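# Move tube rack from fume hood to bench, close sash

## Task

Carry the tube rack out of the fume hood and set it on the bench so that no part of it sticks out beyond the bench's front edge or either side edge. The rack must finish upright, and each tube must be seated all the way down in a hole. Lower the sash until it is completely closed. The task fails if the rack or any tube touches the floor, or if the rack falls over or is left tilted. Anything that stays in place only because the robot is holding it does not count. At the end, release everything and move the robot away.

## Robot and tools

ROBOT. A Hello Robot Stretch 4 with one arm: an omni-wheel base, a lift that rides up and down a mast, an arm that telescopes forward, a three-joint wrist (yaw, pitch, roll) and a two-finger gripper. It stands about 1.6 m tall, and its base rim is never more than 0.23 m from the base origin. It has four cameras on its body: head_camera (420x560), head_left_camera and head_right_camera (fisheye, 420x672) and wrist_camera (616x392).

FRAMES. The base frame has its origin on the floor beneath the base centre, with x pointing forward, y to the left and z up. hand_pose is reported in this frame and marks a point between the fingertips of the open gripper. Its axes line up with the base frame when all wrist joints are 0, and the printed value may be slightly off. The odometry frame is the base frame as it was when the scene began.

execute_actions. Argument "actions" is a list that holds either one action or nothing. An empty list moves nothing and only returns state and pictures. "cameras" picks which images come back: a list of names from head_camera, head_left_camera, head_right_camera, wrist_camera, or "all". Omitted, null or ["all"] returns all of them, and [] returns none. An action contains "base", "joints" or both, plus optional "pace" and "contact_limits". The alternative is {"end_of_arm": "enable_torque"} on its own, which turns back on any wrist or gripper motor that has shut itself off.
- base: exactly one key. Each is an offset from where the base last measured itself in the most recent state report, not a target position. translate_m is a straight drive in metres, forward positive, range -2 to 2. strafe_m is a sideways move in metres, left positive, range -2 to 2. rotate_rad turns in place in radians, counter-clockwise from above positive, range -3.2 to 3.2.
- joints: a single dictionary for the single arm, keyed by joint name, each value an absolute target. lift_m 0 to 1.2 m. arm_m 0 to 0.55 m extension. wrist_yaw_rad -1.134 to 4.276 (0 faces forward, positive turns left, 3.14 is folded back, and above 3.4 the arm may block it). wrist_pitch_rad -1.117 to 4.259 (0 level, 1.57 pointing down). wrist_roll_rad -1.117 to 4.259 (0 puts both fingers level, positive rolls clockwise as seen from behind). gripper_m -0.038 to 0.141, the gap between fingertips in metres; values below 0 press the fingers together. A joint target outside its range gets clipped and the result reports it. An unknown key or any other bad value rejects the entire call.
- pace: "slow", "default", "fast" or "max". Base speed is up to 0.1/0.3/0.4/0.6 m/s and turning up to 1/2/3/4 rad/s, and both are reduced when the lift is above 0.2.
- contact_limits: only {"arm_m": v}, where v runs from 0 (lightest touch) to 0.75 (hardest push). The default is 0.5.
Motions in one action begin together. Anything you leave out may still be driving toward an earlier target.

wait(seconds 0 to 10) commands nothing and returns the same kind of result. zoom_image(camera, region [x0, y0, x1, y1]) gives a closer view of that camera's most recent full image. Pixels are counted from the top-left corner, and the region may be at most 504x504. finished_scene(scene) ends the current scene and reports whether the task succeeded. It cannot be undone. Replying without any tool call ends everything.

RESULTS. base_status and joint_status report how each motion ended. "done" for the base means the wheels turned the full commanded amount, even if they slipped. "off_target" means the part stopped short and may still be pushing. "contact_stop_at_<key>" means it hit something: the part holds its position, but a lift, arm or wheels stopped this way goes slack. "limit_stop_at_<name>" means a built-in limit stopped it. limit_stop_at_tilt means a lean above 6 degrees, after which lift, arm and wheels go slack and ignore commands. limit_stop_at_own_body is a self-collision guard, often triggered by an upward-tilted wrist combined with roll. "torque_fault" means a wrist or gripper motor went limp and needs enable_torque. If one call reports a stop, the later calls in that same reply are skipped. on_its_own lists things you did not command, and there "held at" gives a target rather than the actual position. lidar_m gives 12 distances in 30-degree sectors, counter-clockwise from straight ahead (4th left, 7th behind, 10th right). "-" means nothing detected or something closer than 0.25 m, and clear or thin objects can be missed. wrist_depth_mm is a 7x7 grid of depths from 100 to 2000 mm, starting top-left. base_odometry counts wheel turns, with heading from -3.142 to 3.142. A gap of more than about 0.1 between turned_by_wheels and turned_by_imu points to slipping or a collision. base_tilt is in degrees, with forward and right positive. motor_effort is a percentage of maximum, with the peak in brackets. For wheel_0/1/2, positive effort turns the base right.

GRIPPING. To hold something, command a gripper_m smaller than the object's width. Squeezing harder pulls the object toward the wrist. Neither the reading nor "done" proves that you are holding it; a firm grip shows up in gripper_m effort. If the fingertips get stuck on a surface, raise the lift. A good first move at scene start is lift_m 0.4 together with wrist_yaw_rad 0.

AVOID. Dropping the rack or tubes, slamming or hard pushing, and letting anything reach the floor. Don't turn or drive with more than 1 kg in the gripper while arm_m is above 0.2, and don't pull steadily with the gripper held high, since either can tip the robot. Avoid loading a level gripper past about 2 kg or jamming the gripper with base or arm motion, which causes torque faults. Loose objects may occasionally be bumped by something else. The simulation keeps running between replies, with the robot holding its last command.

Each tool is called as name([rows], argument=value, ...), one row to a line, values as JSON.

## Session

execute_actions(actions=[])

Scene clock: 0.00 s.
base_odometry: x=+0.000 y=+0.000 heading=+0.000 (m, m, rad; odometry frame)
turned_by_wheels: +0.000 (rad since the last result)
turned_by_imu: +0.000 (rad since the last result)
base_tilt: forward=-0.3 right=-0.4 (deg)
lidar_m: 2.66 1.71 1.66 1.20 1.12 1.13 1.50 1.75 1.83 1.88 1.76 1.81
base_status: not commanded
joint_positions: lift_m=+0.181 arm_m=+0.000 wrist_yaw_rad=+3.160 wrist_pitch_rad=+0.011 wrist_roll_rad=+0.010 gripper_m=+0.057
joint_status: not commanded
motor_effort: lift_m=+18 arm_m=-1 wrist_yaw_rad=-1 wrist_pitch_rad=-5 wrist_roll_rad=+1 gripper_m=-3 wheel_0=+0 wheel_1=+0 wheel_2=+0 (%)
hand_pose: x=-0.1194 y=+0.0821 z=+0.3561 quat_wxyz=(-0.009, -0.006, +0.005, +1.000) (m; base frame)
wrist_depth_mm: - 135 1983 - 1464 1160 976 / - 116 151 - 1430 1160 976 / - 120 156 1921 1430 1160 960 / 134 135 255 1921 1430 1160 960 / 1499 1708 1983 1863 1397 1138 960 / 1042 1205 194 1308 1118 1138 946 / 788 788 854 124 842 946 904
pictures: head_camera, head_left_camera, head_right_camera, wrist_camera
Images, in order (width x height): head_camera 420x560, head_left_camera 420x672, head_right_camera 420x672, wrist_camera 616x392.

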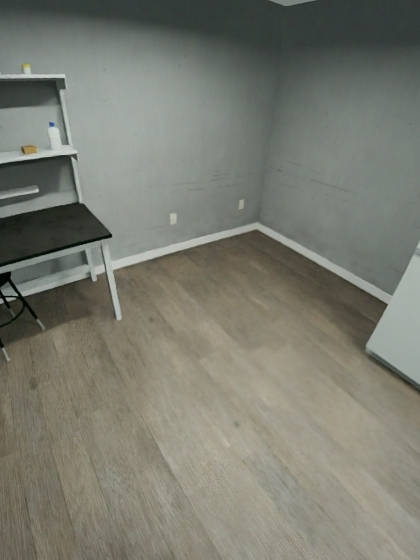

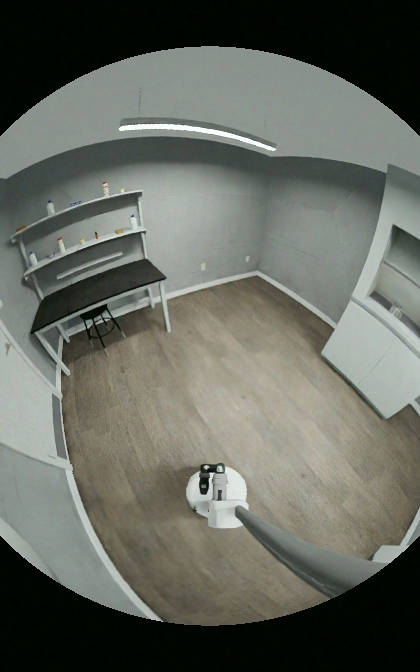

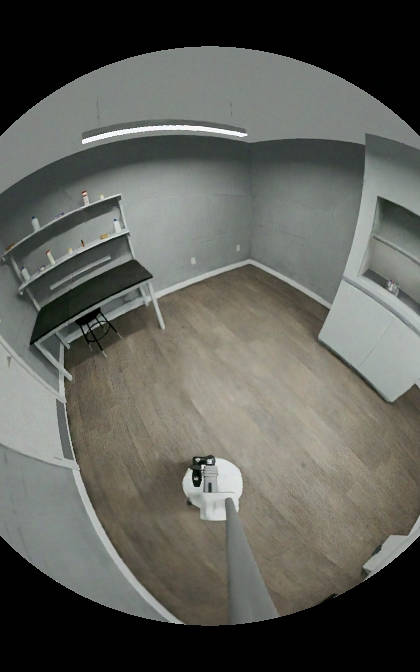

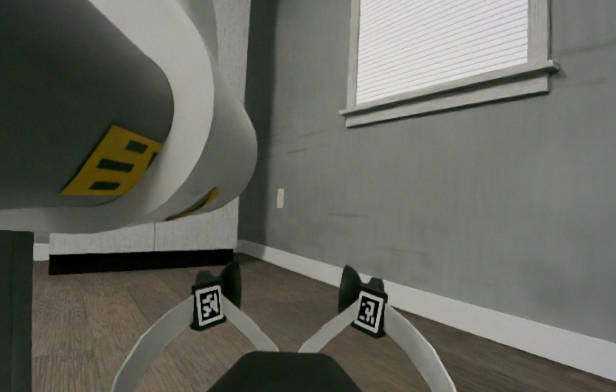

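execute_actions([
  {"base":{"rotate_rad":-0.9},"joints":{"lift_m":0.9,"wrist_yaw_rad":0}},
])

Scene clock: 3.90 s.
base_odometry: x=+0.000 y=+0.000 heading=-0.899 (m, m, rad; odometry frame)
turned_by_wheels: -0.899 (rad since the last result)
turned_by_imu: -0.913 (rad since the last result)
base_tilt: forward=-0.3 right=-0.4 (deg)
lidar_m: 1.75 2.77 1.76 1.71 1.47 1.16 1.11 1.18 1.77 1.74 1.95 1.80
base_status: done
joint_positions: lift_m=+0.900 arm_m=+0.000 wrist_yaw_rad=+0.001 wrist_pitch_rad=+0.011 wrist_roll_rad=+0.010 gripper_m=+0.057
joint_status: all done
motor_effort: lift_m=+20(20) arm_m=-1(1) wrist_yaw_rad=-2(5) wrist_pitch_rad=-5(6) wrist_roll_rad=+0(0) gripper_m=-3(2) wheel_0=+3(11) wheel_1=+3(9) wheel_2=+5(9) (%)
hand_pose: x=+0.4592 y=-0.0873 z=+1.0749 quat_wxyz=(+1.000, +0.005, +0.005, +0.000) (m; base frame)
wrist_depth_mm: - - 1499 1537 1499 1499 - / - - 1708 - - 1708 - / - - 1708 - - 1661 - / - - 1808 - - 1618 - / - - 1537 1464 1499 - - / - - 195 1537 1537 - - / - - 1499 124 1499 - -
pictures: head_camera, head_left_camera, head_right_camera, wrist_camera
Images, in order (width x height): head_camera 420x560, head_left_camera 420x672, head_right_camera 420x672, wrist_camera 616x392.

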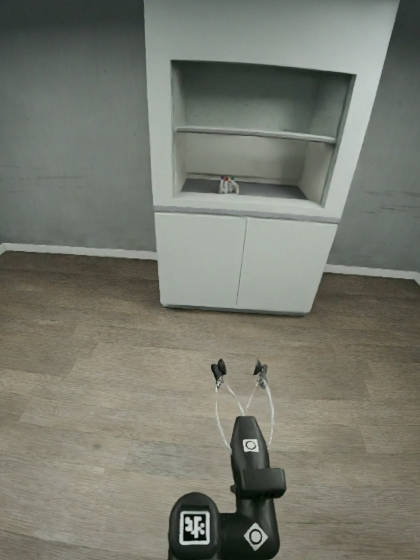

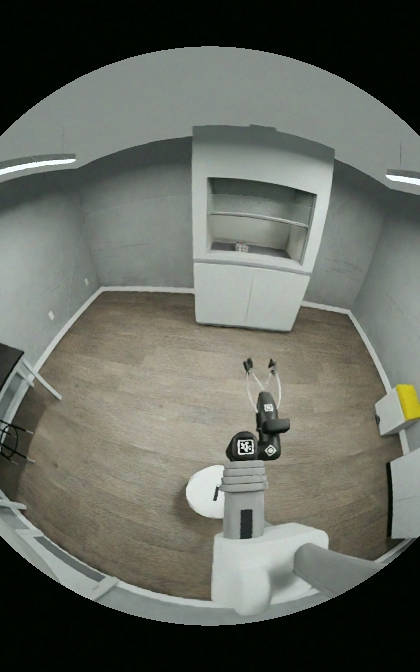

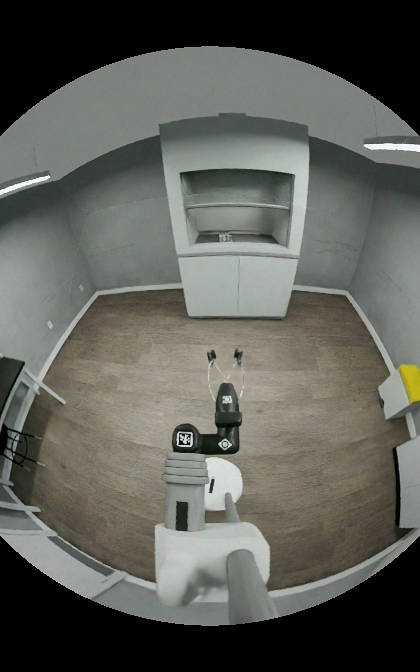

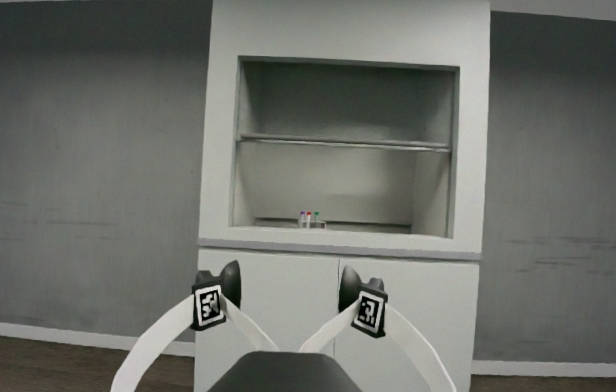

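execute_actions([
  {"base":{"translate_m":0.8},"joints":{"lift_m":1.0,"wrist_pitch_rad":0.3}},
])

zoom_image(camera="head_camera", region=[100, 60, 360, 300])

zoom_image(camera="wrist_camera", region=[200, 60, 440, 220])

Scene clock: 8.57 s.
base_odometry: x=+0.498 y=-0.626 heading=-0.899 (m, m, rad; odometry frame)
turned_by_wheels: +0.000 (rad since the last result)
turned_by_imu: +0.003 (rad since the last result)
base_tilt: forward=-0.2 right=-0.5 (deg)
lidar_m: 0.95 1.03 2.50 1.68 1.76 1.96 1.92 2.02 1.88 1.88 1.30 0.98
base_status: done
joint_positions: lift_m=+1.000 arm_m=+0.000 wrist_yaw_rad=+0.000 wrist_pitch_rad=+0.302 wrist_roll_rad=+0.010 gripper_m=+0.057
joint_status: all done
motor_effort: lift_m=+19(16) arm_m=-1(0) wrist_yaw_rad=-2(1) wrist_pitch_rad=-4(3) wrist_roll_rad=+0(1) gripper_m=-4(5) wheel_0=+1(7) wheel_1=+1(5) wheel_2=-3(15) (%)
hand_pose: x=+0.4461 y=-0.0873 z=+1.0923 quat_wxyz=(+0.989, +0.005, +0.150, -0.001) (m; base frame)
wrist_depth_mm: 1430 683 960 1255 1205 1182 788 / 1499 707 1060 1308 1255 1255 931 / 1576 750 1118 1366 1366 1308 931 / 1618 778 778 831 866 1078 866 / 1756 831 798 798 798 788 768 / 1863 866 194 831 809 820 809 / 1499 917 878 124 854 866 854
pictures: head_camera, head_left_camera, head_right_camera, wrist_camera
Images, in order (width x height): head_camera 420x560, head_left_camera 420x672, head_right_camera 420x672, wrist_camera 616x392.

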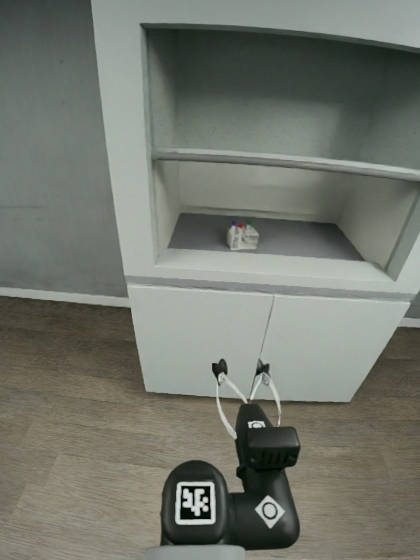

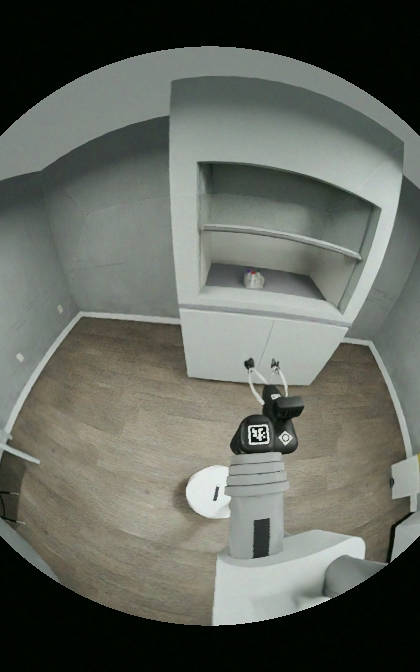

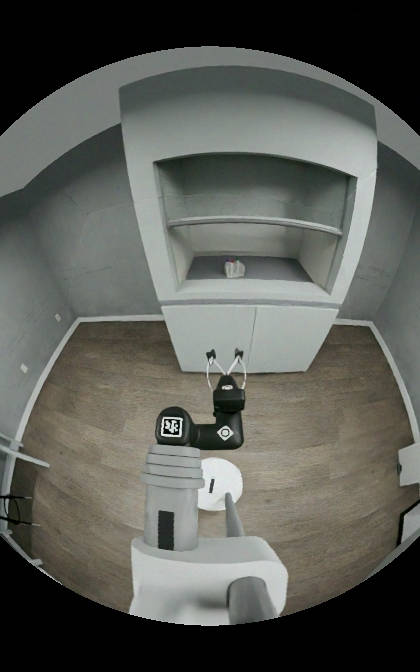

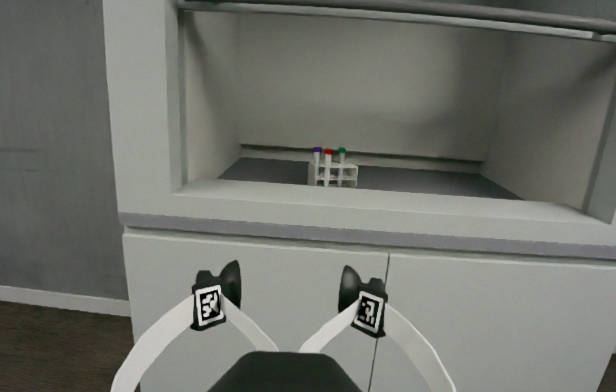

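Region (100, 60, 360, 300) of head_camera's 420x560 image, scaled by 1.938, with more detail than that image has; it fills the top 465 rows of this view, and the rest is white.

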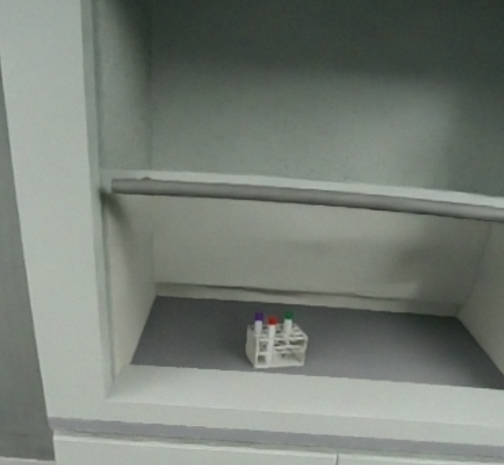

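Region (200, 60, 440, 220) of wrist_camera's 616x392 image, scaled by 2.100.

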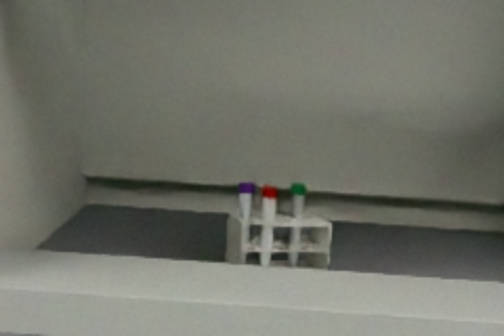

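execute_actions([
  {"base":{"rotate_rad":-0.08}},
], cameras=[])

execute_actions([
  {"base":{"translate_m":0.3},"joints":{"wrist_pitch_rad":0.0,"lift_m":1.0}},
], cameras=["head_camera","wrist_camera"])

Scene clock: 9.87 s.
base_odometry: x=+0.498 y=-0.626 heading=-0.979 (m, m, rad; odometry frame)
turned_by_wheels: -0.079 (rad since the last result)
turned_by_imu: -0.080 (rad since the last result)
base_tilt: forward=-0.2 right=-0.5 (deg)
lidar_m: 0.96 0.99 2.54 1.70 1.73 1.96 1.93 1.97 1.99 1.87 2.38 0.99
base_status: done
joint_positions: lift_m=+1.000 arm_m=+0.000 wrist_yaw_rad=+0.000 wrist_pitch_rad=+0.302 wrist_roll_rad=+0.010 gripper_m=+0.057
joint_status: not commanded
motor_effort: lift_m=+19(19) arm_m=-1(1) wrist_yaw_rad=-1(1) wrist_pitch_rad=-4(4) wrist_roll_rad=+1(1) gripper_m=-3(2) wheel_0=+2(2) wheel_1=+2(7) wheel_2=+4(7) (%)
hand_pose: x=+0.4461 y=-0.0873 z=+1.0923 quat_wxyz=(+0.989, +0.005, +0.150, -0.001) (m; base frame)
wrist_depth_mm: 1366 707 1229 1281 1255 854 759 / 1397 715 1281 1308 1308 1138 820 / 1499 741 1336 1336 1366 1160 842 / 1618 759 788 820 866 917 798 / 1661 788 798 809 820 831 842 / 1708 831 194 842 842 866 878 / 1537 854 866 124 891 917 1281
pictures: none
No camera images: the call's "cameras" was empty. Leave "cameras" out to get every camera's image.

Scene clock: 12.33 s.
base_odometry: x=+0.665 y=-0.875 heading=-0.978 (m, m, rad; odometry frame)
turned_by_wheels: +0.000 (rad since the last result)
turned_by_imu: +0.002 (rad since the last result)
base_tilt: forward=-0.2 right=-0.5 (deg)
lidar_m: 0.66 0.68 2.19 2.44 1.80 2.28 2.23 2.32 1.93 1.92 0.96 0.70
base_status: done
joint_positions: lift_m=+1.000 arm_m=+0.000 wrist_yaw_rad=+0.000 wrist_pitch_rad=+0.003 wrist_roll_rad=+0.010 gripper_m=+0.057
joint_status: all done
motor_effort: lift_m=+19(18) arm_m=-1(1) wrist_yaw_rad=-1(1) wrist_pitch_rad=-6(10) wrist_roll_rad=+1(1) gripper_m=-2(2) wheel_0=+3(8) wheel_1=+4(8) wheel_2=-4(12) (%)
hand_pose: x=+0.4592 y=-0.0873 z=+1.1774 quat_wxyz=(+1.000, +0.005, +0.001, +0.000) (m; base frame)
wrist_depth_mm: 473 691 1078 1078 1098 1118 820 / 455 508 517 521 1098 1025 788 / 477 732 1060 1078 1098 1078 741 / 500 741 1078 1098 1118 1098 798 / 500 750 1078 1078 1098 1098 788 / 525 707 194 741 842 960 788 / 480 496 544 124 530 654 634
pictures: head_camera, wrist_camera
Images, in order (width x height): head_camera 420x560, wrist_camera 616x392.

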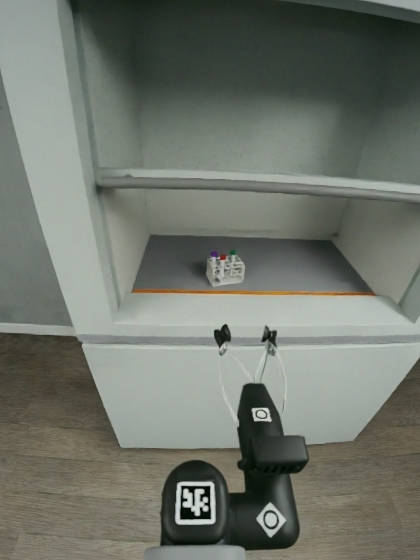

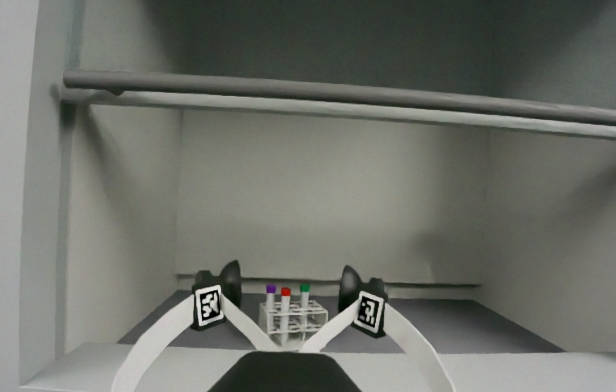

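zoom_image(camera="head_camera", region=[180, 230, 270, 300])

zoom_image(camera="wrist_camera", region=[230, 260, 360, 360])

Region (180, 230, 270, 300) of head_camera's 420x560 image, scaled by 5.600, with more detail than that image has.

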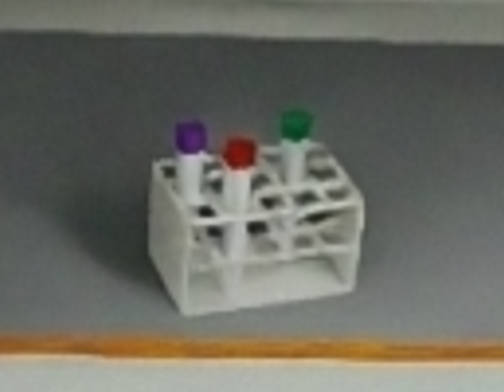

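Region (230, 260, 360, 360) of wrist_camera's 616x392 image, scaled by 3.877; it fills the top 388 rows of this view, and the rest is white.

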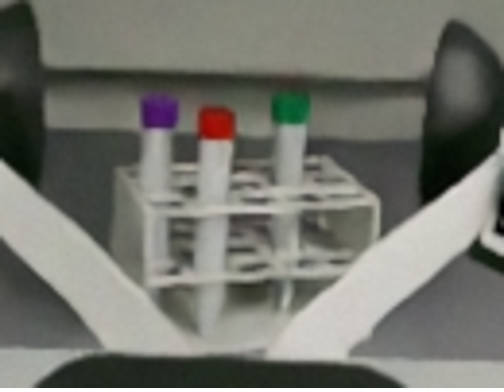

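execute_actions([
  {"joints":{"wrist_pitch_rad":0.0,"lift_m":0.85,"gripper_m":0.141}},
], cameras=["wrist_camera"])

Scene clock: 15.27 s.
base_odometry: x=+0.665 y=-0.875 heading=-0.978 (m, m, rad; odometry frame)
turned_by_wheels: +0.000 (rad since the last result)
turned_by_imu: +0.001 (rad since the last result)
base_tilt: forward=-0.3 right=-0.4 (deg)
lidar_m: 0.65 0.69 2.17 2.44 1.80 2.28 2.22 2.31 1.95 1.92 0.96 0.69
base_status: not commanded
joint_positions: lift_m=+0.850 arm_m=+0.000 wrist_yaw_rad=+0.000 wrist_pitch_rad=+0.003 wrist_roll_rad=+0.010 gripper_m=+0.141
joint_status: all done
motor_effort: lift_m=+15(18) arm_m=-1(1) wrist_yaw_rad=-1(1) wrist_pitch_rad=-6(8) wrist_roll_rad=+1(0) gripper_m=+1(2) wheel_0=+3(3) wheel_1=+4(4) wheel_2=-4(4) (%)
hand_pose: x=+0.4592 y=-0.0873 z=+1.0276 quat_wxyz=(+1.000, +0.005, +0.001, +0.000) (m; base frame)
wrist_depth_mm: 473 691 1078 1060 1098 549 544 / 480 715 1060 1098 1118 1118 820 / 477 732 1078 1078 1118 1118 820 / 496 750 1078 1098 1118 1118 809 / 473 647 976 788 1098 991 768 / 433 207 445 449 216 469 469 / 433 439 445 123 459 466 480
pictures: wrist_camera
Images, in order (width x height): wrist_camera 616x392.

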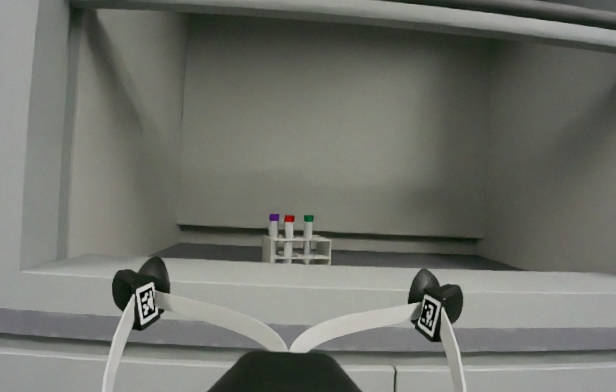

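execute_actions([
  {"joints":{"wrist_pitch_rad":0.5,"lift_m":1.08}},
], cameras=[])

execute_actions([
  {"base":{"translate_m":0.18},"joints":{"arm_m":0.15}},
], cameras=["head_camera","wrist_camera"])

Scene clock: 18.97 s.
base_odometry: x=+0.665 y=-0.875 heading=-0.978 (m, m, rad; odometry frame)
turned_by_wheels: +0.000 (rad since the last result)
turned_by_imu: +0.002 (rad since the last result)
base_tilt: forward=-0.3 right=-0.5 (deg)
lidar_m: 0.65 0.68 2.16 2.44 1.80 2.28 2.22 2.32 1.95 1.93 0.97 0.69
base_status: not commanded
joint_positions: lift_m=+1.080 arm_m=+0.000 wrist_yaw_rad=+0.000 wrist_pitch_rad=+0.502 wrist_roll_rad=+0.010 gripper_m=+0.141
joint_status: all done
motor_effort: lift_m=+20(20) arm_m=-1(1) wrist_yaw_rad=-2(1) wrist_pitch_rad=-4(2) wrist_roll_rad=+1(1) gripper_m=+1(1) wheel_0=+3(3) wheel_1=+3(4) wheel_2=-4(4) (%)
hand_pose: x=+0.4236 y=-0.0874 z=+1.1193 quat_wxyz=(+0.969, +0.005, +0.248, -0.001) (m; base frame)
wrist_depth_mm: 469 699 960 976 976 976 809 / 488 723 1042 1025 1042 1025 809 / 477 732 991 931 1078 1042 809 / 496 591 615 634 661 798 741 / 521 517 530 544 549 549 564 / 580 208 569 580 216 597 603 / 640 634 634 123 654 661 676
pictures: none
No camera images: the call's "cameras" was empty. Leave "cameras" out to get every camera's image.

Scene clock: 20.93 s.
base_odometry: x=+0.766 y=-1.024 heading=-0.978 (m, m, rad; odometry frame)
turned_by_wheels: +0.000 (rad since the last result)
turned_by_imu: +0.001 (rad since the last result)
base_tilt: forward=-0.3 right=-0.5 (deg)
lidar_m: 0.48 0.51 1.90 2.44 1.84 2.41 2.40 2.50 1.98 2.12 0.70 0.51
base_status: done
joint_positions: lift_m=+1.080 arm_m=+0.149 wrist_yaw_rad=+0.000 wrist_pitch_rad=+0.502 wrist_roll_rad=+0.010 gripper_m=+0.141
joint_status: all done
motor_effort: lift_m=+20(20) arm_m=+5(6) wrist_yaw_rad=-1(2) wrist_pitch_rad=-5(5) wrist_roll_rad=+1(1) gripper_m=+3(0) wheel_0=+3(8) wheel_1=+3(7) wheel_2=-3(14) (%)
hand_pose: x=+0.5729 y=-0.0874 z=+1.1192 quat_wxyz=(+0.969, +0.005, +0.248, -0.001) (m; base frame)
wrist_depth_mm: 469 654 676 676 683 683 683 / 477 691 715 723 723 723 732 / 473 732 778 788 788 788 778 / 480 654 707 732 759 788 768 / 480 544 554 500 585 603 609 / 433 207 445 469 216 469 488 / 322 327 334 123 345 351 357
pictures: head_camera, wrist_camera
Images, in order (width x height): head_camera 420x560, wrist_camera 616x392.

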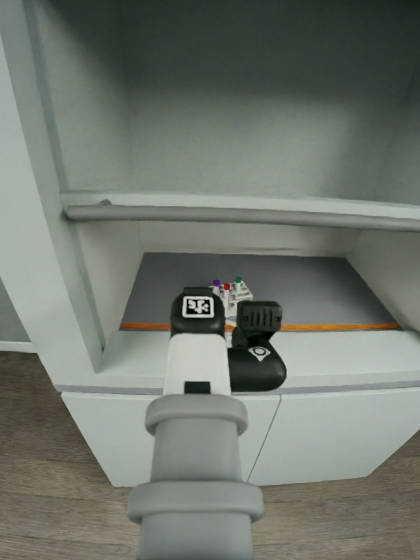

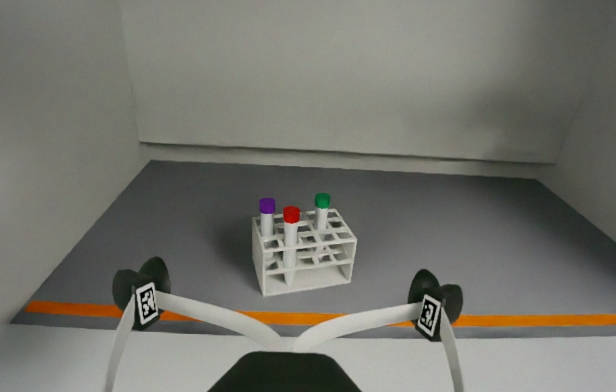

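zoom_image(camera="wrist_camera", region=[230, 180, 380, 310])

Region (230, 180, 380, 310) of wrist_camera's 616x392 image, scaled by 3.360; it fills the top 437 rows of this view, and the rest is white.

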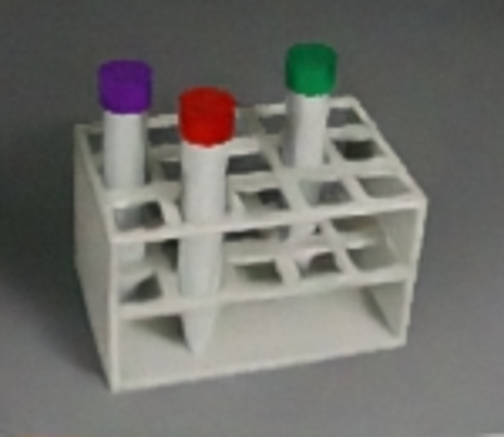

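execute_actions([
  {"base":{"strafe_m":-0.055},"joints":{"wrist_pitch_rad":0.7,"wrist_yaw_rad":0.22,"arm_m":0.3}},
], cameras=["head_camera","wrist_camera"])

Scene clock: 24.80 s.
base_odometry: x=+0.720 y=-1.055 heading=-0.978 (m, m, rad; odometry frame)
turned_by_wheels: +0.000 (rad since the last result)
turned_by_imu: +0.001 (rad since the last result)
base_tilt: forward=-0.3 right=-0.4 (deg)
lidar_m: 0.47 0.51 1.92 2.49 1.93 2.47 2.41 2.48 1.90 2.16 0.71 0.50
base_status: done
joint_positions: lift_m=+1.080 arm_m=+0.299 wrist_yaw_rad=+0.220 wrist_pitch_rad=+0.702 wrist_roll_rad=+0.010 gripper_m=+0.141
joint_status: all done
motor_effort: lift_m=+20(20) arm_m=+5(6) wrist_yaw_rad=+0(5) wrist_pitch_rad=-1(0) wrist_roll_rad=+1(0) gripper_m=-1(1) wheel_0=+0(8) wheel_1=-1(12) wheel_2=+0(3) (%)
hand_pose: x=+0.7041 y=-0.0373 z=+1.0718 quat_wxyz=(+0.934, -0.033, +0.342, +0.101) (m; base frame)
wrist_depth_mm: 397 525 574 549 521 500 477 / 407 549 634 603 569 549 521 / 415 559 615 634 647 634 574 / 433 496 508 521 530 544 559 / 402 418 430 336 377 455 466 / 357 207 366 357 216 382 394 / 319 322 329 123 338 342 349
pictures: head_camera, wrist_camera
Images, in order (width x height): head_camera 420x560, wrist_camera 616x392.

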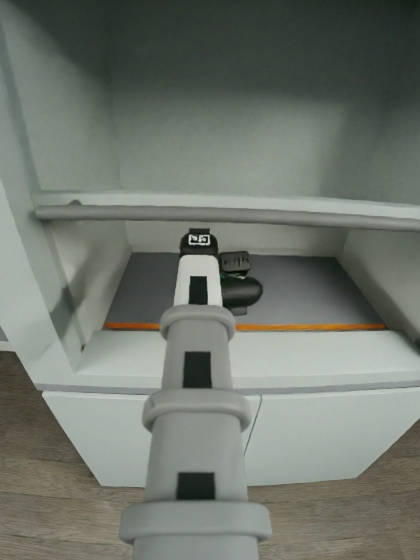

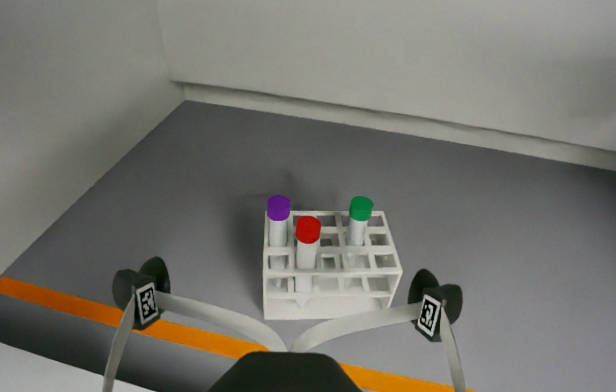

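execute_actions([
  {"base":{"strafe_m":-0.01},"joints":{"arm_m":0.42}},
], cameras=["head_camera","wrist_camera"])

Scene clock: 26.57 s.
base_odometry: x=+0.712 y=-1.060 heading=-0.978 (m, m, rad; odometry frame)
turned_by_wheels: +0.000 (rad since the last result)
turned_by_imu: +0.024 (rad since the last result)
base_tilt: forward=-0.2 right=-0.4 (deg)
lidar_m: 0.48 0.51 1.95 2.49 1.92 2.45 2.41 2.41 1.91 2.24 0.69 0.51
base_status: done
joint_positions: lift_m=+1.080 arm_m=+0.339 wrist_yaw_rad=+0.220 wrist_pitch_rad=+0.702 wrist_roll_rad=+0.010 gripper_m=+0.141
joint_status: arm_m contact_stop (moved +0.040 of +0.121)
on_its_own: arm_m is slack since a contact_stop (your +0.420 is given up)
motor_effort: lift_m=+21(25) arm_m=+0(22) wrist_yaw_rad=+0(4) wrist_pitch_rad=-2(6) wrist_roll_rad=+1(0) gripper_m=+0(1) wheel_0=+1(10) wheel_1=+1(9) wheel_2=+1(18) (%)
hand_pose: x=+0.7444 y=-0.0372 z=+1.0718 quat_wxyz=(+0.934, -0.033, +0.342, +0.101) (m; base frame)
wrist_depth_mm: 377 492 544 512 488 466 445 / 387 517 597 564 530 504 480 / 397 544 621 634 621 603 525 / 415 492 504 517 530 549 559 / 402 418 427 338 421 455 466 / 357 207 364 307 216 379 397 / 317 320 329 123 338 340 347
pictures: head_camera, wrist_camera
Images, in order (width x height): head_camera 420x560, wrist_camera 616x392.

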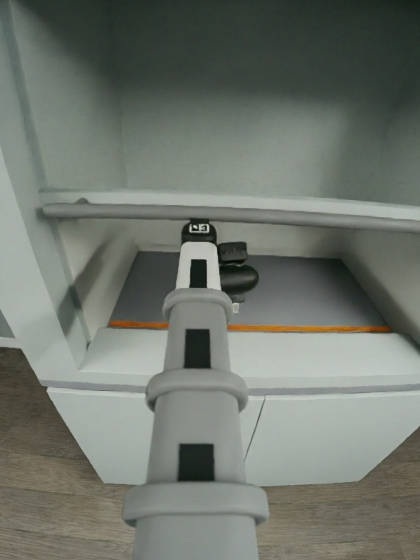

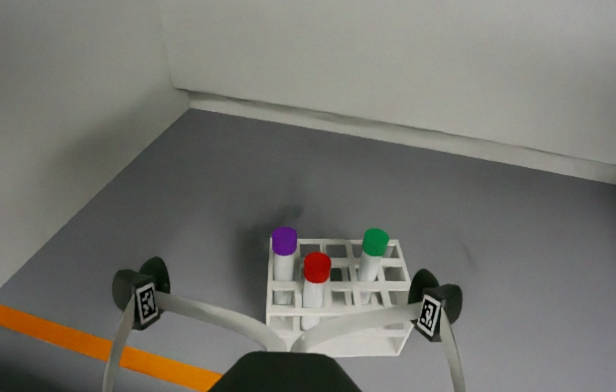

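execute_actions([
  {"joints":{"arm_m":0.31}},
], cameras=[])

execute_actions([
  {"joints":{"lift_m":1.04,"wrist_pitch_rad":0.6}},
], cameras=[])

execute_actions([
  {"joints":{"arm_m":0.37},"pace":"slow","contact_limits":{"arm_m":0.25}},
], cameras=["head_camera","wrist_camera"])

Scene clock: 28.17 s.
base_odometry: x=+0.712 y=-1.060 heading=-0.978 (m, m, rad; odometry frame)
turned_by_wheels: +0.000 (rad since the last result)
turned_by_imu: +0.001 (rad since the last result)
base_tilt: forward=-0.3 right=-0.5 (deg)
lidar_m: 0.47 0.50 1.95 2.50 1.93 2.47 2.40 2.41 1.90 2.23 0.69 0.51
base_status: not commanded
joint_positions: lift_m=+1.080 arm_m=+0.311 wrist_yaw_rad=+0.220 wrist_pitch_rad=+0.702 wrist_roll_rad=+0.010 gripper_m=+0.141
joint_status: all done
motor_effort: lift_m=+20(21) arm_m=-5(6) wrist_yaw_rad=+0(0) wrist_pitch_rad=-3(3) wrist_roll_rad=+0(0) gripper_m=-2(1) wheel_0=+1(1) wheel_1=+2(2) wheel_2=+1(2) (%)
hand_pose: x=+0.7159 y=-0.0372 z=+1.0718 quat_wxyz=(+0.934, -0.033, +0.342, +0.101) (m; base frame)
wrist_depth_mm: 377 496 574 539 512 488 469 / 387 517 634 597 564 530 508 / 397 549 615 634 647 621 554 / 413 488 504 517 530 544 559 / 399 418 430 329 362 455 462 / 355 207 366 336 216 382 394 / 319 322 329 123 338 340 347
pictures: none
No camera images: the call's "cameras" was empty. Leave "cameras" out to get every camera's image.

Scene clock: 29.17 s.
base_odometry: x=+0.712 y=-1.060 heading=-0.978 (m, m, rad; odometry frame)
turned_by_wheels: +0.000 (rad since the last result)
turned_by_imu: +0.000 (rad since the last result)
base_tilt: forward=-0.3 right=-0.4 (deg)
lidar_m: 0.47 0.51 1.98 2.50 1.94 2.45 2.41 2.42 1.93 2.23 0.69 0.51
base_status: not commanded
joint_positions: lift_m=+1.040 arm_m=+0.311 wrist_yaw_rad=+0.220 wrist_pitch_rad=+0.602 wrist_roll_rad=+0.010 gripper_m=+0.141
joint_status: all done
motor_effort: lift_m=+16(19) arm_m=-5(5) wrist_yaw_rad=-1(0) wrist_pitch_rad=-5(5) wrist_roll_rad=+0(1) gripper_m=+1(0) wheel_0=+1(1) wheel_1=+1(1) wheel_2=+2(2) (%)
hand_pose: x=+0.7329 y=-0.0334 z=+1.0549 quat_wxyz=(+0.949, -0.028, +0.295, +0.103) (m; base frame)
wrist_depth_mm: 377 492 554 530 504 484 466 / 384 512 603 574 549 517 496 / 394 539 661 654 634 564 535 / 410 496 521 539 554 564 580 / 394 418 427 310 338 459 466 / 345 208 353 309 216 373 384 / 303 306 314 123 322 327 334
pictures: none
No camera images: the call's "cameras" was empty. Leave "cameras" out to get every camera's image.

Scene clock: 31.00 s.
base_odometry: x=+0.712 y=-1.060 heading=-0.978 (m, m, rad; odometry frame)
turned_by_wheels: +0.000 (rad since the last result)
turned_by_imu: +0.001 (rad since the last result)
base_tilt: forward=-0.4 right=-0.5 (deg)
lidar_m: 0.48 0.51 1.97 2.49 1.92 2.45 2.41 2.41 1.91 2.22 0.70 0.50
base_status: not commanded
joint_positions: lift_m=+1.040 arm_m=+0.369 wrist_yaw_rad=+0.220 wrist_pitch_rad=+0.602 wrist_roll_rad=+0.010 gripper_m=+0.141
joint_status: all done
motor_effort: lift_m=+16(16) arm_m=+5(5) wrist_yaw_rad=+0(0) wrist_pitch_rad=-5(6) wrist_roll_rad=+0(1) gripper_m=+0(1) wheel_0=+1(1) wheel_1=+1(2) wheel_2=+2(2) (%)
contact_limits: arm_m 0.25
hand_pose: x=+0.7910 y=-0.0334 z=+1.0550 quat_wxyz=(+0.949, -0.028, +0.295, +0.103) (m; base frame)
wrist_depth_mm: 375 492 504 480 455 436 413 / 384 512 544 521 488 466 449 / 394 539 627 615 535 508 480 / 404 492 521 539 554 559 554 / 394 418 430 436 449 459 466 / 343 207 340 244 215 368 384 / 301 307 312 123 264 327 332
pictures: head_camera, wrist_camera
Images, in order (width x height): head_camera 420x560, wrist_camera 616x392.

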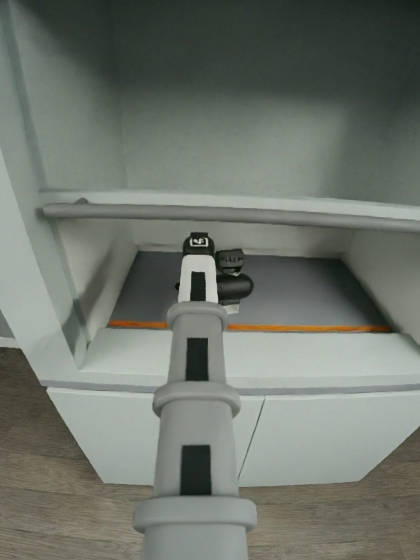

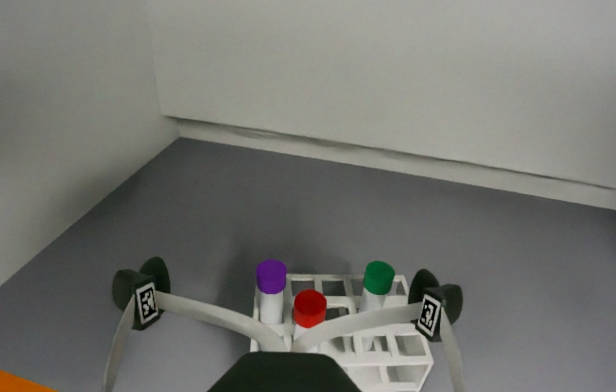

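execute_actions([
  {"base":{"strafe_m":-0.03},"joints":{"arm_m":0.40},"pace":"slow","contact_limits":{"arm_m":0.25}},
], cameras=["wrist_camera"])

Scene clock: 33.13 s.
base_odometry: x=+0.687 y=-1.077 heading=-0.978 (m, m, rad; odometry frame)
turned_by_wheels: +0.000 (rad since the last result)
turned_by_imu: +0.001 (rad since the last result)
base_tilt: forward=-0.3 right=-0.4 (deg)
lidar_m: 0.46 0.51 1.97 2.51 1.93 2.46 2.40 2.39 1.90 2.20 0.69 0.50
base_status: done
joint_positions: lift_m=+1.040 arm_m=+0.399 wrist_yaw_rad=+0.220 wrist_pitch_rad=+0.602 wrist_roll_rad=+0.010 gripper_m=+0.141
joint_status: all done
motor_effort: lift_m=+16(16) arm_m=+5(5) wrist_yaw_rad=+0(1) wrist_pitch_rad=-4(5) wrist_roll_rad=+1(1) gripper_m=+1(0) wheel_0=+3(6) wheel_1=-4(7) wheel_2=+0(5) (%)
contact_limits: arm_m 0.25
hand_pose: x=+0.8210 y=-0.0334 z=+1.0550 quat_wxyz=(+0.949, -0.028, +0.295, +0.103) (m; base frame)
wrist_depth_mm: 407 488 473 449 427 407 392 / 418 530 517 488 466 439 418 / 427 569 609 539 500 477 452 / 442 508 521 535 554 544 530 / 407 418 430 439 445 459 466 / 345 207 232 268 216 370 384 / 301 306 241 123 314 327 334
pictures: wrist_camera
Images, in order (width x height): wrist_camera 616x392.

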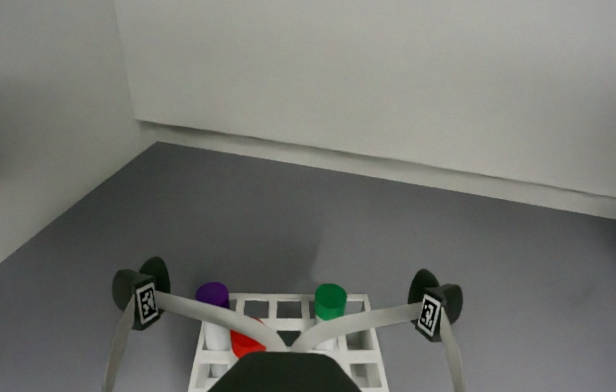

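execute_actions([
  {"joints":{"lift_m":0.99},"pace":"slow"},
], cameras=["wrist_camera","head_camera"])

Scene clock: 34.60 s.
base_odometry: x=+0.687 y=-1.077 heading=-0.978 (m, m, rad; odometry frame)
turned_by_wheels: +0.000 (rad since the last result)
turned_by_imu: +0.001 (rad since the last result)
base_tilt: forward=-0.2 right=-0.5 (deg)
lidar_m: 0.47 0.50 1.96 2.52 1.94 2.46 2.39 2.40 1.88 2.20 0.68 0.50
base_status: not commanded
joint_positions: lift_m=+0.990 arm_m=+0.399 wrist_yaw_rad=+0.220 wrist_pitch_rad=+0.602 wrist_roll_rad=+0.010 gripper_m=+0.141
joint_status: all done
motor_effort: lift_m=+15(16) arm_m=+5(5) wrist_yaw_rad=-1(0) wrist_pitch_rad=-5(3) wrist_roll_rad=+1(1) gripper_m=+0(0) wheel_0=+3(3) wheel_1=-4(4) wheel_2=+0(0) (%)
hand_pose: x=+0.8210 y=-0.0334 z=+1.0050 quat_wxyz=(+0.949, -0.028, +0.295, +0.103) (m; base frame)
wrist_depth_mm: 407 492 477 452 427 410 394 / 415 525 517 484 462 439 418 / 430 517 564 559 539 480 452 / 402 424 436 449 462 473 492 / 338 349 202 247 373 382 392 / 289 206 183 217 215 309 320 / 253 256 195 123 253 273 282
pictures: head_camera, wrist_camera
Images, in order (width x height): head_camera 420x560, wrist_camera 616x392.

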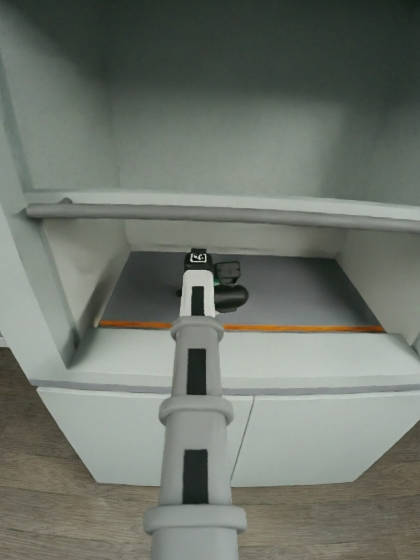

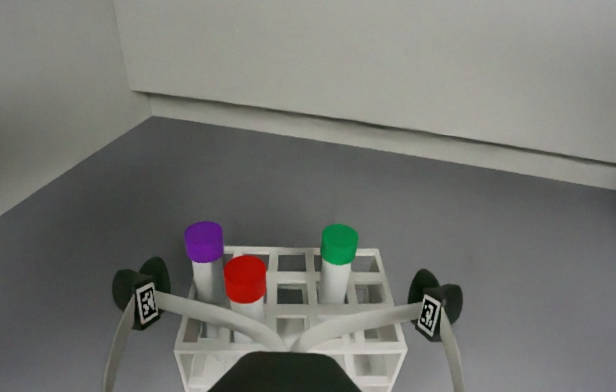

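execute_actions([
  {"base":{"strafe_m":0.004},"joints":{"lift_m":0.96,"arm_m":0.39},"pace":"slow"},
], cameras=["wrist_camera"])

Scene clock: 36.53 s.
base_odometry: x=+0.690 y=-1.075 heading=-0.978 (m, m, rad; odometry frame)
turned_by_wheels: +0.000 (rad since the last result)
turned_by_imu: +0.001 (rad since the last result)
base_tilt: forward=-0.3 right=-0.4 (deg)
lidar_m: 0.46 0.51 1.96 2.50 1.91 2.46 2.40 2.40 1.90 2.20 0.69 0.49
base_status: done
joint_positions: lift_m=+0.961 arm_m=+0.391 wrist_yaw_rad=+0.220 wrist_pitch_rad=+0.587 wrist_roll_rad=+0.007 gripper_m=+0.141
joint_status: all done
on_its_own: wrist_pitch_rad is at rest, and its effort (+39) is outside its rest range (-23 to +23)
motor_effort: lift_m=+9(18) arm_m=-5(8) wrist_yaw_rad=-1(1) wrist_pitch_rad=+39(40) wrist_roll_rad=+11(10) gripper_m=+0(0) wheel_0=-2(5) wheel_1=+4(4) wheel_2=+0(4) (%)
hand_pose: x=+0.8153 y=-0.0328 z=+0.9793 quat_wxyz=(+0.952, -0.029, +0.288, +0.104) (m; base frame)
wrist_depth_mm: 399 496 480 455 436 413 394 / 410 525 521 496 466 442 424 / 421 512 539 559 544 517 452 / 387 399 410 424 442 459 473 / 317 327 200 230 330 364 370 / 268 207 183 205 205 291 303 / 234 237 206 127 236 256 265
pictures: wrist_camera
Images, in order (width x height): wrist_camera 616x392.

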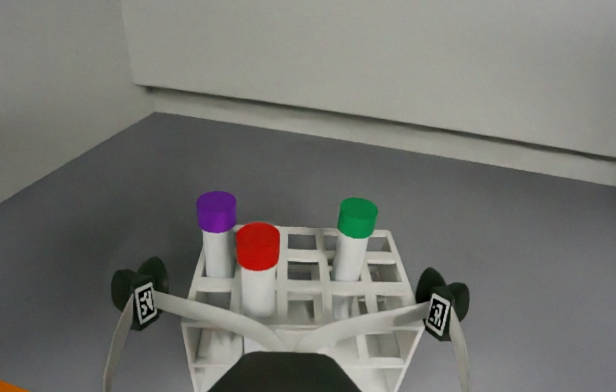

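execute_actions([
  {"joints":{"lift_m":0.995},"pace":"slow"},
], cameras=[])

execute_actions([
  {"base":{"strafe_m":-0.008},"joints":{"arm_m":0.375,"wrist_pitch_rad":0.6},"pace":"slow"},
], cameras=["wrist_camera"])

Scene clock: 38.07 s.
base_odometry: x=+0.690 y=-1.075 heading=-0.978 (m, m, rad; odometry frame)
turned_by_wheels: +0.000 (rad since the last result)
turned_by_imu: +0.001 (rad since the last result)
base_tilt: forward=-0.2 right=-0.5 (deg)
lidar_m: 0.47 0.50 1.97 2.53 1.92 2.46 2.39 2.40 1.89 2.20 0.70 0.49
base_status: not commanded
joint_positions: lift_m=+0.995 arm_m=+0.391 wrist_yaw_rad=+0.220 wrist_pitch_rad=+0.602 wrist_roll_rad=+0.010 gripper_m=+0.141
joint_status: all done
motor_effort: lift_m=+20(22) arm_m=-5(5) wrist_yaw_rad=-1(2) wrist_pitch_rad=-4(40) wrist_roll_rad=+3(11) gripper_m=+0(0) wheel_0=-2(2) wheel_1=+5(4) wheel_2=+0(0) (%)
hand_pose: x=+0.8130 y=-0.0334 z=+1.0098 quat_wxyz=(+0.949, -0.028, +0.295, +0.103) (m; base frame)
wrist_depth_mm: 402 500 484 459 436 415 399 / 413 530 525 496 473 445 424 / 421 525 574 569 554 488 459 / 407 433 445 459 473 480 496 / 345 355 223 262 368 387 394 / 294 208 205 224 216 317 329 / 257 262 216 123 257 278 287
pictures: none
No camera images: the call's "cameras" was empty. Leave "cameras" out to get every camera's image.

Scene clock: 39.13 s.
base_odometry: x=+0.684 y=-1.079 heading=-0.978 (m, m, rad; odometry frame)
turned_by_wheels: +0.000 (rad since the last result)
turned_by_imu: +0.000 (rad since the last result)
base_tilt: forward=-0.3 right=-0.4 (deg)
lidar_m: 0.49 0.53 1.97 2.52 1.96 2.47 2.40 2.41 1.89 2.19 0.69 0.51
base_status: done
joint_positions: lift_m=+0.995 arm_m=+0.376 wrist_yaw_rad=+0.220 wrist_pitch_rad=+0.602 wrist_roll_rad=+0.010 gripper_m=+0.141
joint_status: all done
motor_effort: lift_m=+20(20) arm_m=-5(6) wrist_yaw_rad=-1(0) wrist_pitch_rad=-3(5) wrist_roll_rad=+2(2) gripper_m=+0(0) wheel_0=+2(6) wheel_1=-4(4) wheel_2=+0(2) (%)
hand_pose: x=+0.7980 y=-0.0334 z=+1.0097 quat_wxyz=(+0.949, -0.028, +0.295, +0.103) (m; base frame)
wrist_depth_mm: 410 512 496 469 449 430 410 / 421 549 544 508 484 459 439 / 430 530 569 585 559 544 477 / 410 433 442 459 473 484 500 / 345 355 228 255 377 389 397 / 294 207 216 231 216 315 329 / 257 262 238 123 267 277 287
pictures: wrist_camera
Images, in order (width x height): wrist_camera 616x392.

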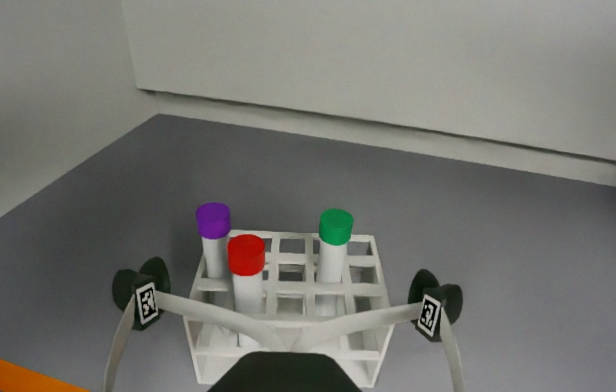

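execute_actions([
  {"base":{"strafe_m":0.002},"joints":{"arm_m":0.387},"pace":"slow"},
], cameras=["wrist_camera"])

execute_actions([
  {"joints":{"lift_m":0.96},"pace":"slow"},
], cameras=["wrist_camera"])

Scene clock: 40.50 s.
base_odometry: x=+0.685 y=-1.078 heading=-0.978 (m, m, rad; odometry frame)
turned_by_wheels: +0.000 (rad since the last result)
turned_by_imu: +0.001 (rad since the last result)
base_tilt: forward=-0.3 right=-0.4 (deg)
lidar_m: 0.49 0.51 1.97 2.53 1.96 2.49 2.40 2.40 1.87 2.18 0.69 0.50
base_status: done
joint_positions: lift_m=+0.995 arm_m=+0.386 wrist_yaw_rad=+0.220 wrist_pitch_rad=+0.602 wrist_roll_rad=+0.010 gripper_m=+0.141
joint_status: all done
motor_effort: lift_m=+20(20) arm_m=+5(6) wrist_yaw_rad=-1(1) wrist_pitch_rad=-2(3) wrist_roll_rad=+3(4) gripper_m=+0(0) wheel_0=-1(6) wheel_1=+1(5) wheel_2=+0(4) (%)
hand_pose: x=+0.8081 y=-0.0334 z=+1.0097 quat_wxyz=(+0.949, -0.028, +0.295, +0.103) (m; base frame)
wrist_depth_mm: 410 504 488 459 442 421 402 / 415 535 530 504 477 449 430 / 430 525 564 574 554 488 466 / 407 433 445 459 473 488 496 / 345 355 216 247 382 389 399 / 294 207 203 228 215 315 327 / 257 260 230 123 265 278 289
pictures: wrist_camera
Images, in order (width x height): wrist_camera 616x392.

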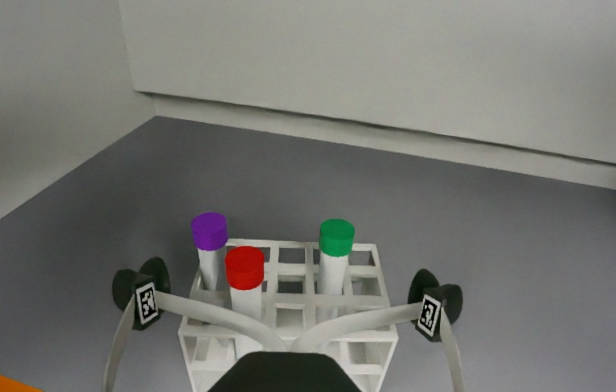

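Scene clock: 41.63 s.
base_odometry: x=+0.685 y=-1.078 heading=-0.978 (m, m, rad; odometry frame)
turned_by_wheels: +0.000 (rad since the last result)
turned_by_imu: +0.000 (rad since the last result)
base_tilt: forward=-0.2 right=-0.4 (deg)
lidar_m: 0.48 0.50 1.96 2.53 1.95 2.47 2.39 2.41 1.86 2.20 0.69 0.50
base_status: not commanded
joint_positions: lift_m=+0.960 arm_m=+0.386 wrist_yaw_rad=+0.220 wrist_pitch_rad=+0.602 wrist_roll_rad=+0.010 gripper_m=+0.141
joint_status: all done
motor_effort: lift_m=+15(20) arm_m=+5(5) wrist_yaw_rad=+0(0) wrist_pitch_rad=-3(5) wrist_roll_rad=+2(2) gripper_m=+0(0) wheel_0=+0(1) wheel_1=+1(0) wheel_2=+0(0) (%)
hand_pose: x=+0.8081 y=-0.0334 z=+0.9751 quat_wxyz=(+0.949, -0.028, +0.295, +0.103) (m; base frame)
wrist_depth_mm: 410 504 488 462 442 418 402 / 418 535 574 504 473 449 430 / 421 480 496 508 535 521 504 / 366 375 196 362 402 421 430 / 300 307 198 214 281 338 343 / 255 208 196 216 194 272 285 / 223 226 228 123 234 240 245
pictures: wrist_camera
Images, in order (width x height): wrist_camera 616x392.

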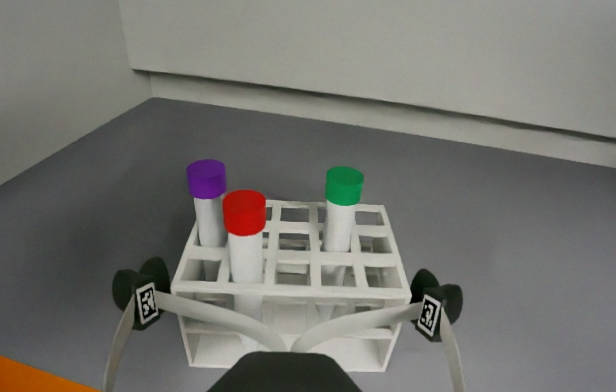

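execute_actions([
  {"joints":{"lift_m":0.937},"pace":"slow"},
], cameras=["wrist_camera"])

Scene clock: 43.23 s.
base_odometry: x=+0.685 y=-1.078 heading=-0.978 (m, m, rad; odometry frame)
turned_by_wheels: +0.000 (rad since the last result)
turned_by_imu: +0.001 (rad since the last result)
base_tilt: forward=-0.3 right=-0.5 (deg)
lidar_m: 0.48 0.52 1.96 2.52 1.95 2.45 2.39 2.42 1.88 2.19 0.69 0.50
base_status: not commanded
joint_positions: lift_m=+0.937 arm_m=+0.386 wrist_yaw_rad=+0.220 wrist_pitch_rad=+0.602 wrist_roll_rad=+0.010 gripper_m=+0.141
joint_status: all done
motor_effort: lift_m=+15(11) arm_m=+5(5) wrist_yaw_rad=+0(1) wrist_pitch_rad=-5(3) wrist_roll_rad=+2(1) gripper_m=-1(0) wheel_0=-1(1) wheel_1=+1(0) wheel_2=+0(0) (%)
hand_pose: x=+0.8081 y=-0.0334 z=+0.9521 quat_wxyz=(+0.949, -0.028, +0.295, +0.103) (m; base frame)
wrist_depth_mm: 407 504 488 462 436 421 402 / 418 530 564 549 477 445 430 / 399 430 182 455 480 496 492 / 327 336 186 220 353 377 389 / 270 273 188 196 214 301 307 / 228 207 197 225 198 245 256 / 200 203 206 123 214 216 220
pictures: wrist_camera
Images, in order (width x height): wrist_camera 616x392.

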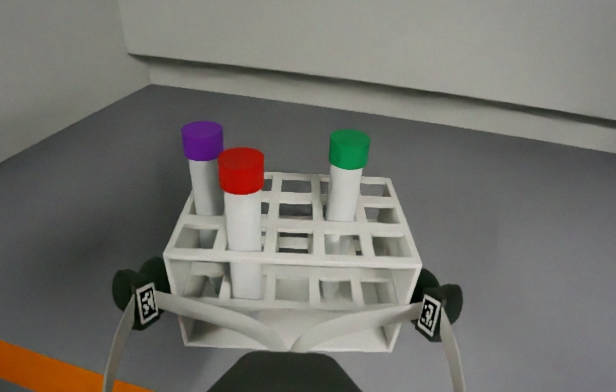

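execute_actions([
  {"joints":{"arm_m":0.405},"pace":"slow"},
], cameras=["wrist_camera"])

Scene clock: 44.73 s.
base_odometry: x=+0.685 y=-1.078 heading=-0.978 (m, m, rad; odometry frame)
turned_by_wheels: +0.000 (rad since the last result)
turned_by_imu: +0.001 (rad since the last result)
base_tilt: forward=-0.3 right=-0.4 (deg)
lidar_m: 0.47 0.51 1.94 2.52 1.94 2.46 2.40 2.42 1.88 2.19 0.68 0.50
base_status: not commanded
joint_positions: lift_m=+0.937 arm_m=+0.404 wrist_yaw_rad=+0.220 wrist_pitch_rad=+0.602 wrist_roll_rad=+0.010 gripper_m=+0.141
joint_status: all done
motor_effort: lift_m=+15(15) arm_m=+5(4) wrist_yaw_rad=-1(1) wrist_pitch_rad=-3(4) wrist_roll_rad=+2(3) gripper_m=+0(1) wheel_0=-1(1) wheel_1=+0(0) wheel_2=+0(0) (%)
hand_pose: x=+0.8261 y=-0.0334 z=+0.9521 quat_wxyz=(+0.949, -0.028, +0.295, +0.103) (m; base frame)
wrist_depth_mm: 407 488 466 445 421 404 387 / 415 530 549 530 455 433 415 / 399 427 182 455 477 492 484 / 329 336 185 220 349 377 387 / 268 273 186 196 213 303 307 / 228 200 196 225 198 245 256 / 200 204 207 123 213 216 220
pictures: wrist_camera
Images, in order (width x height): wrist_camera 616x392.

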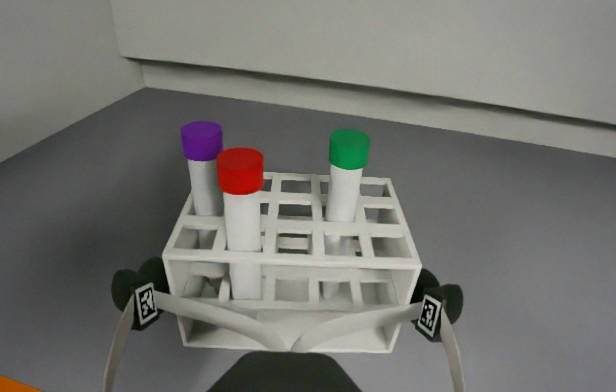

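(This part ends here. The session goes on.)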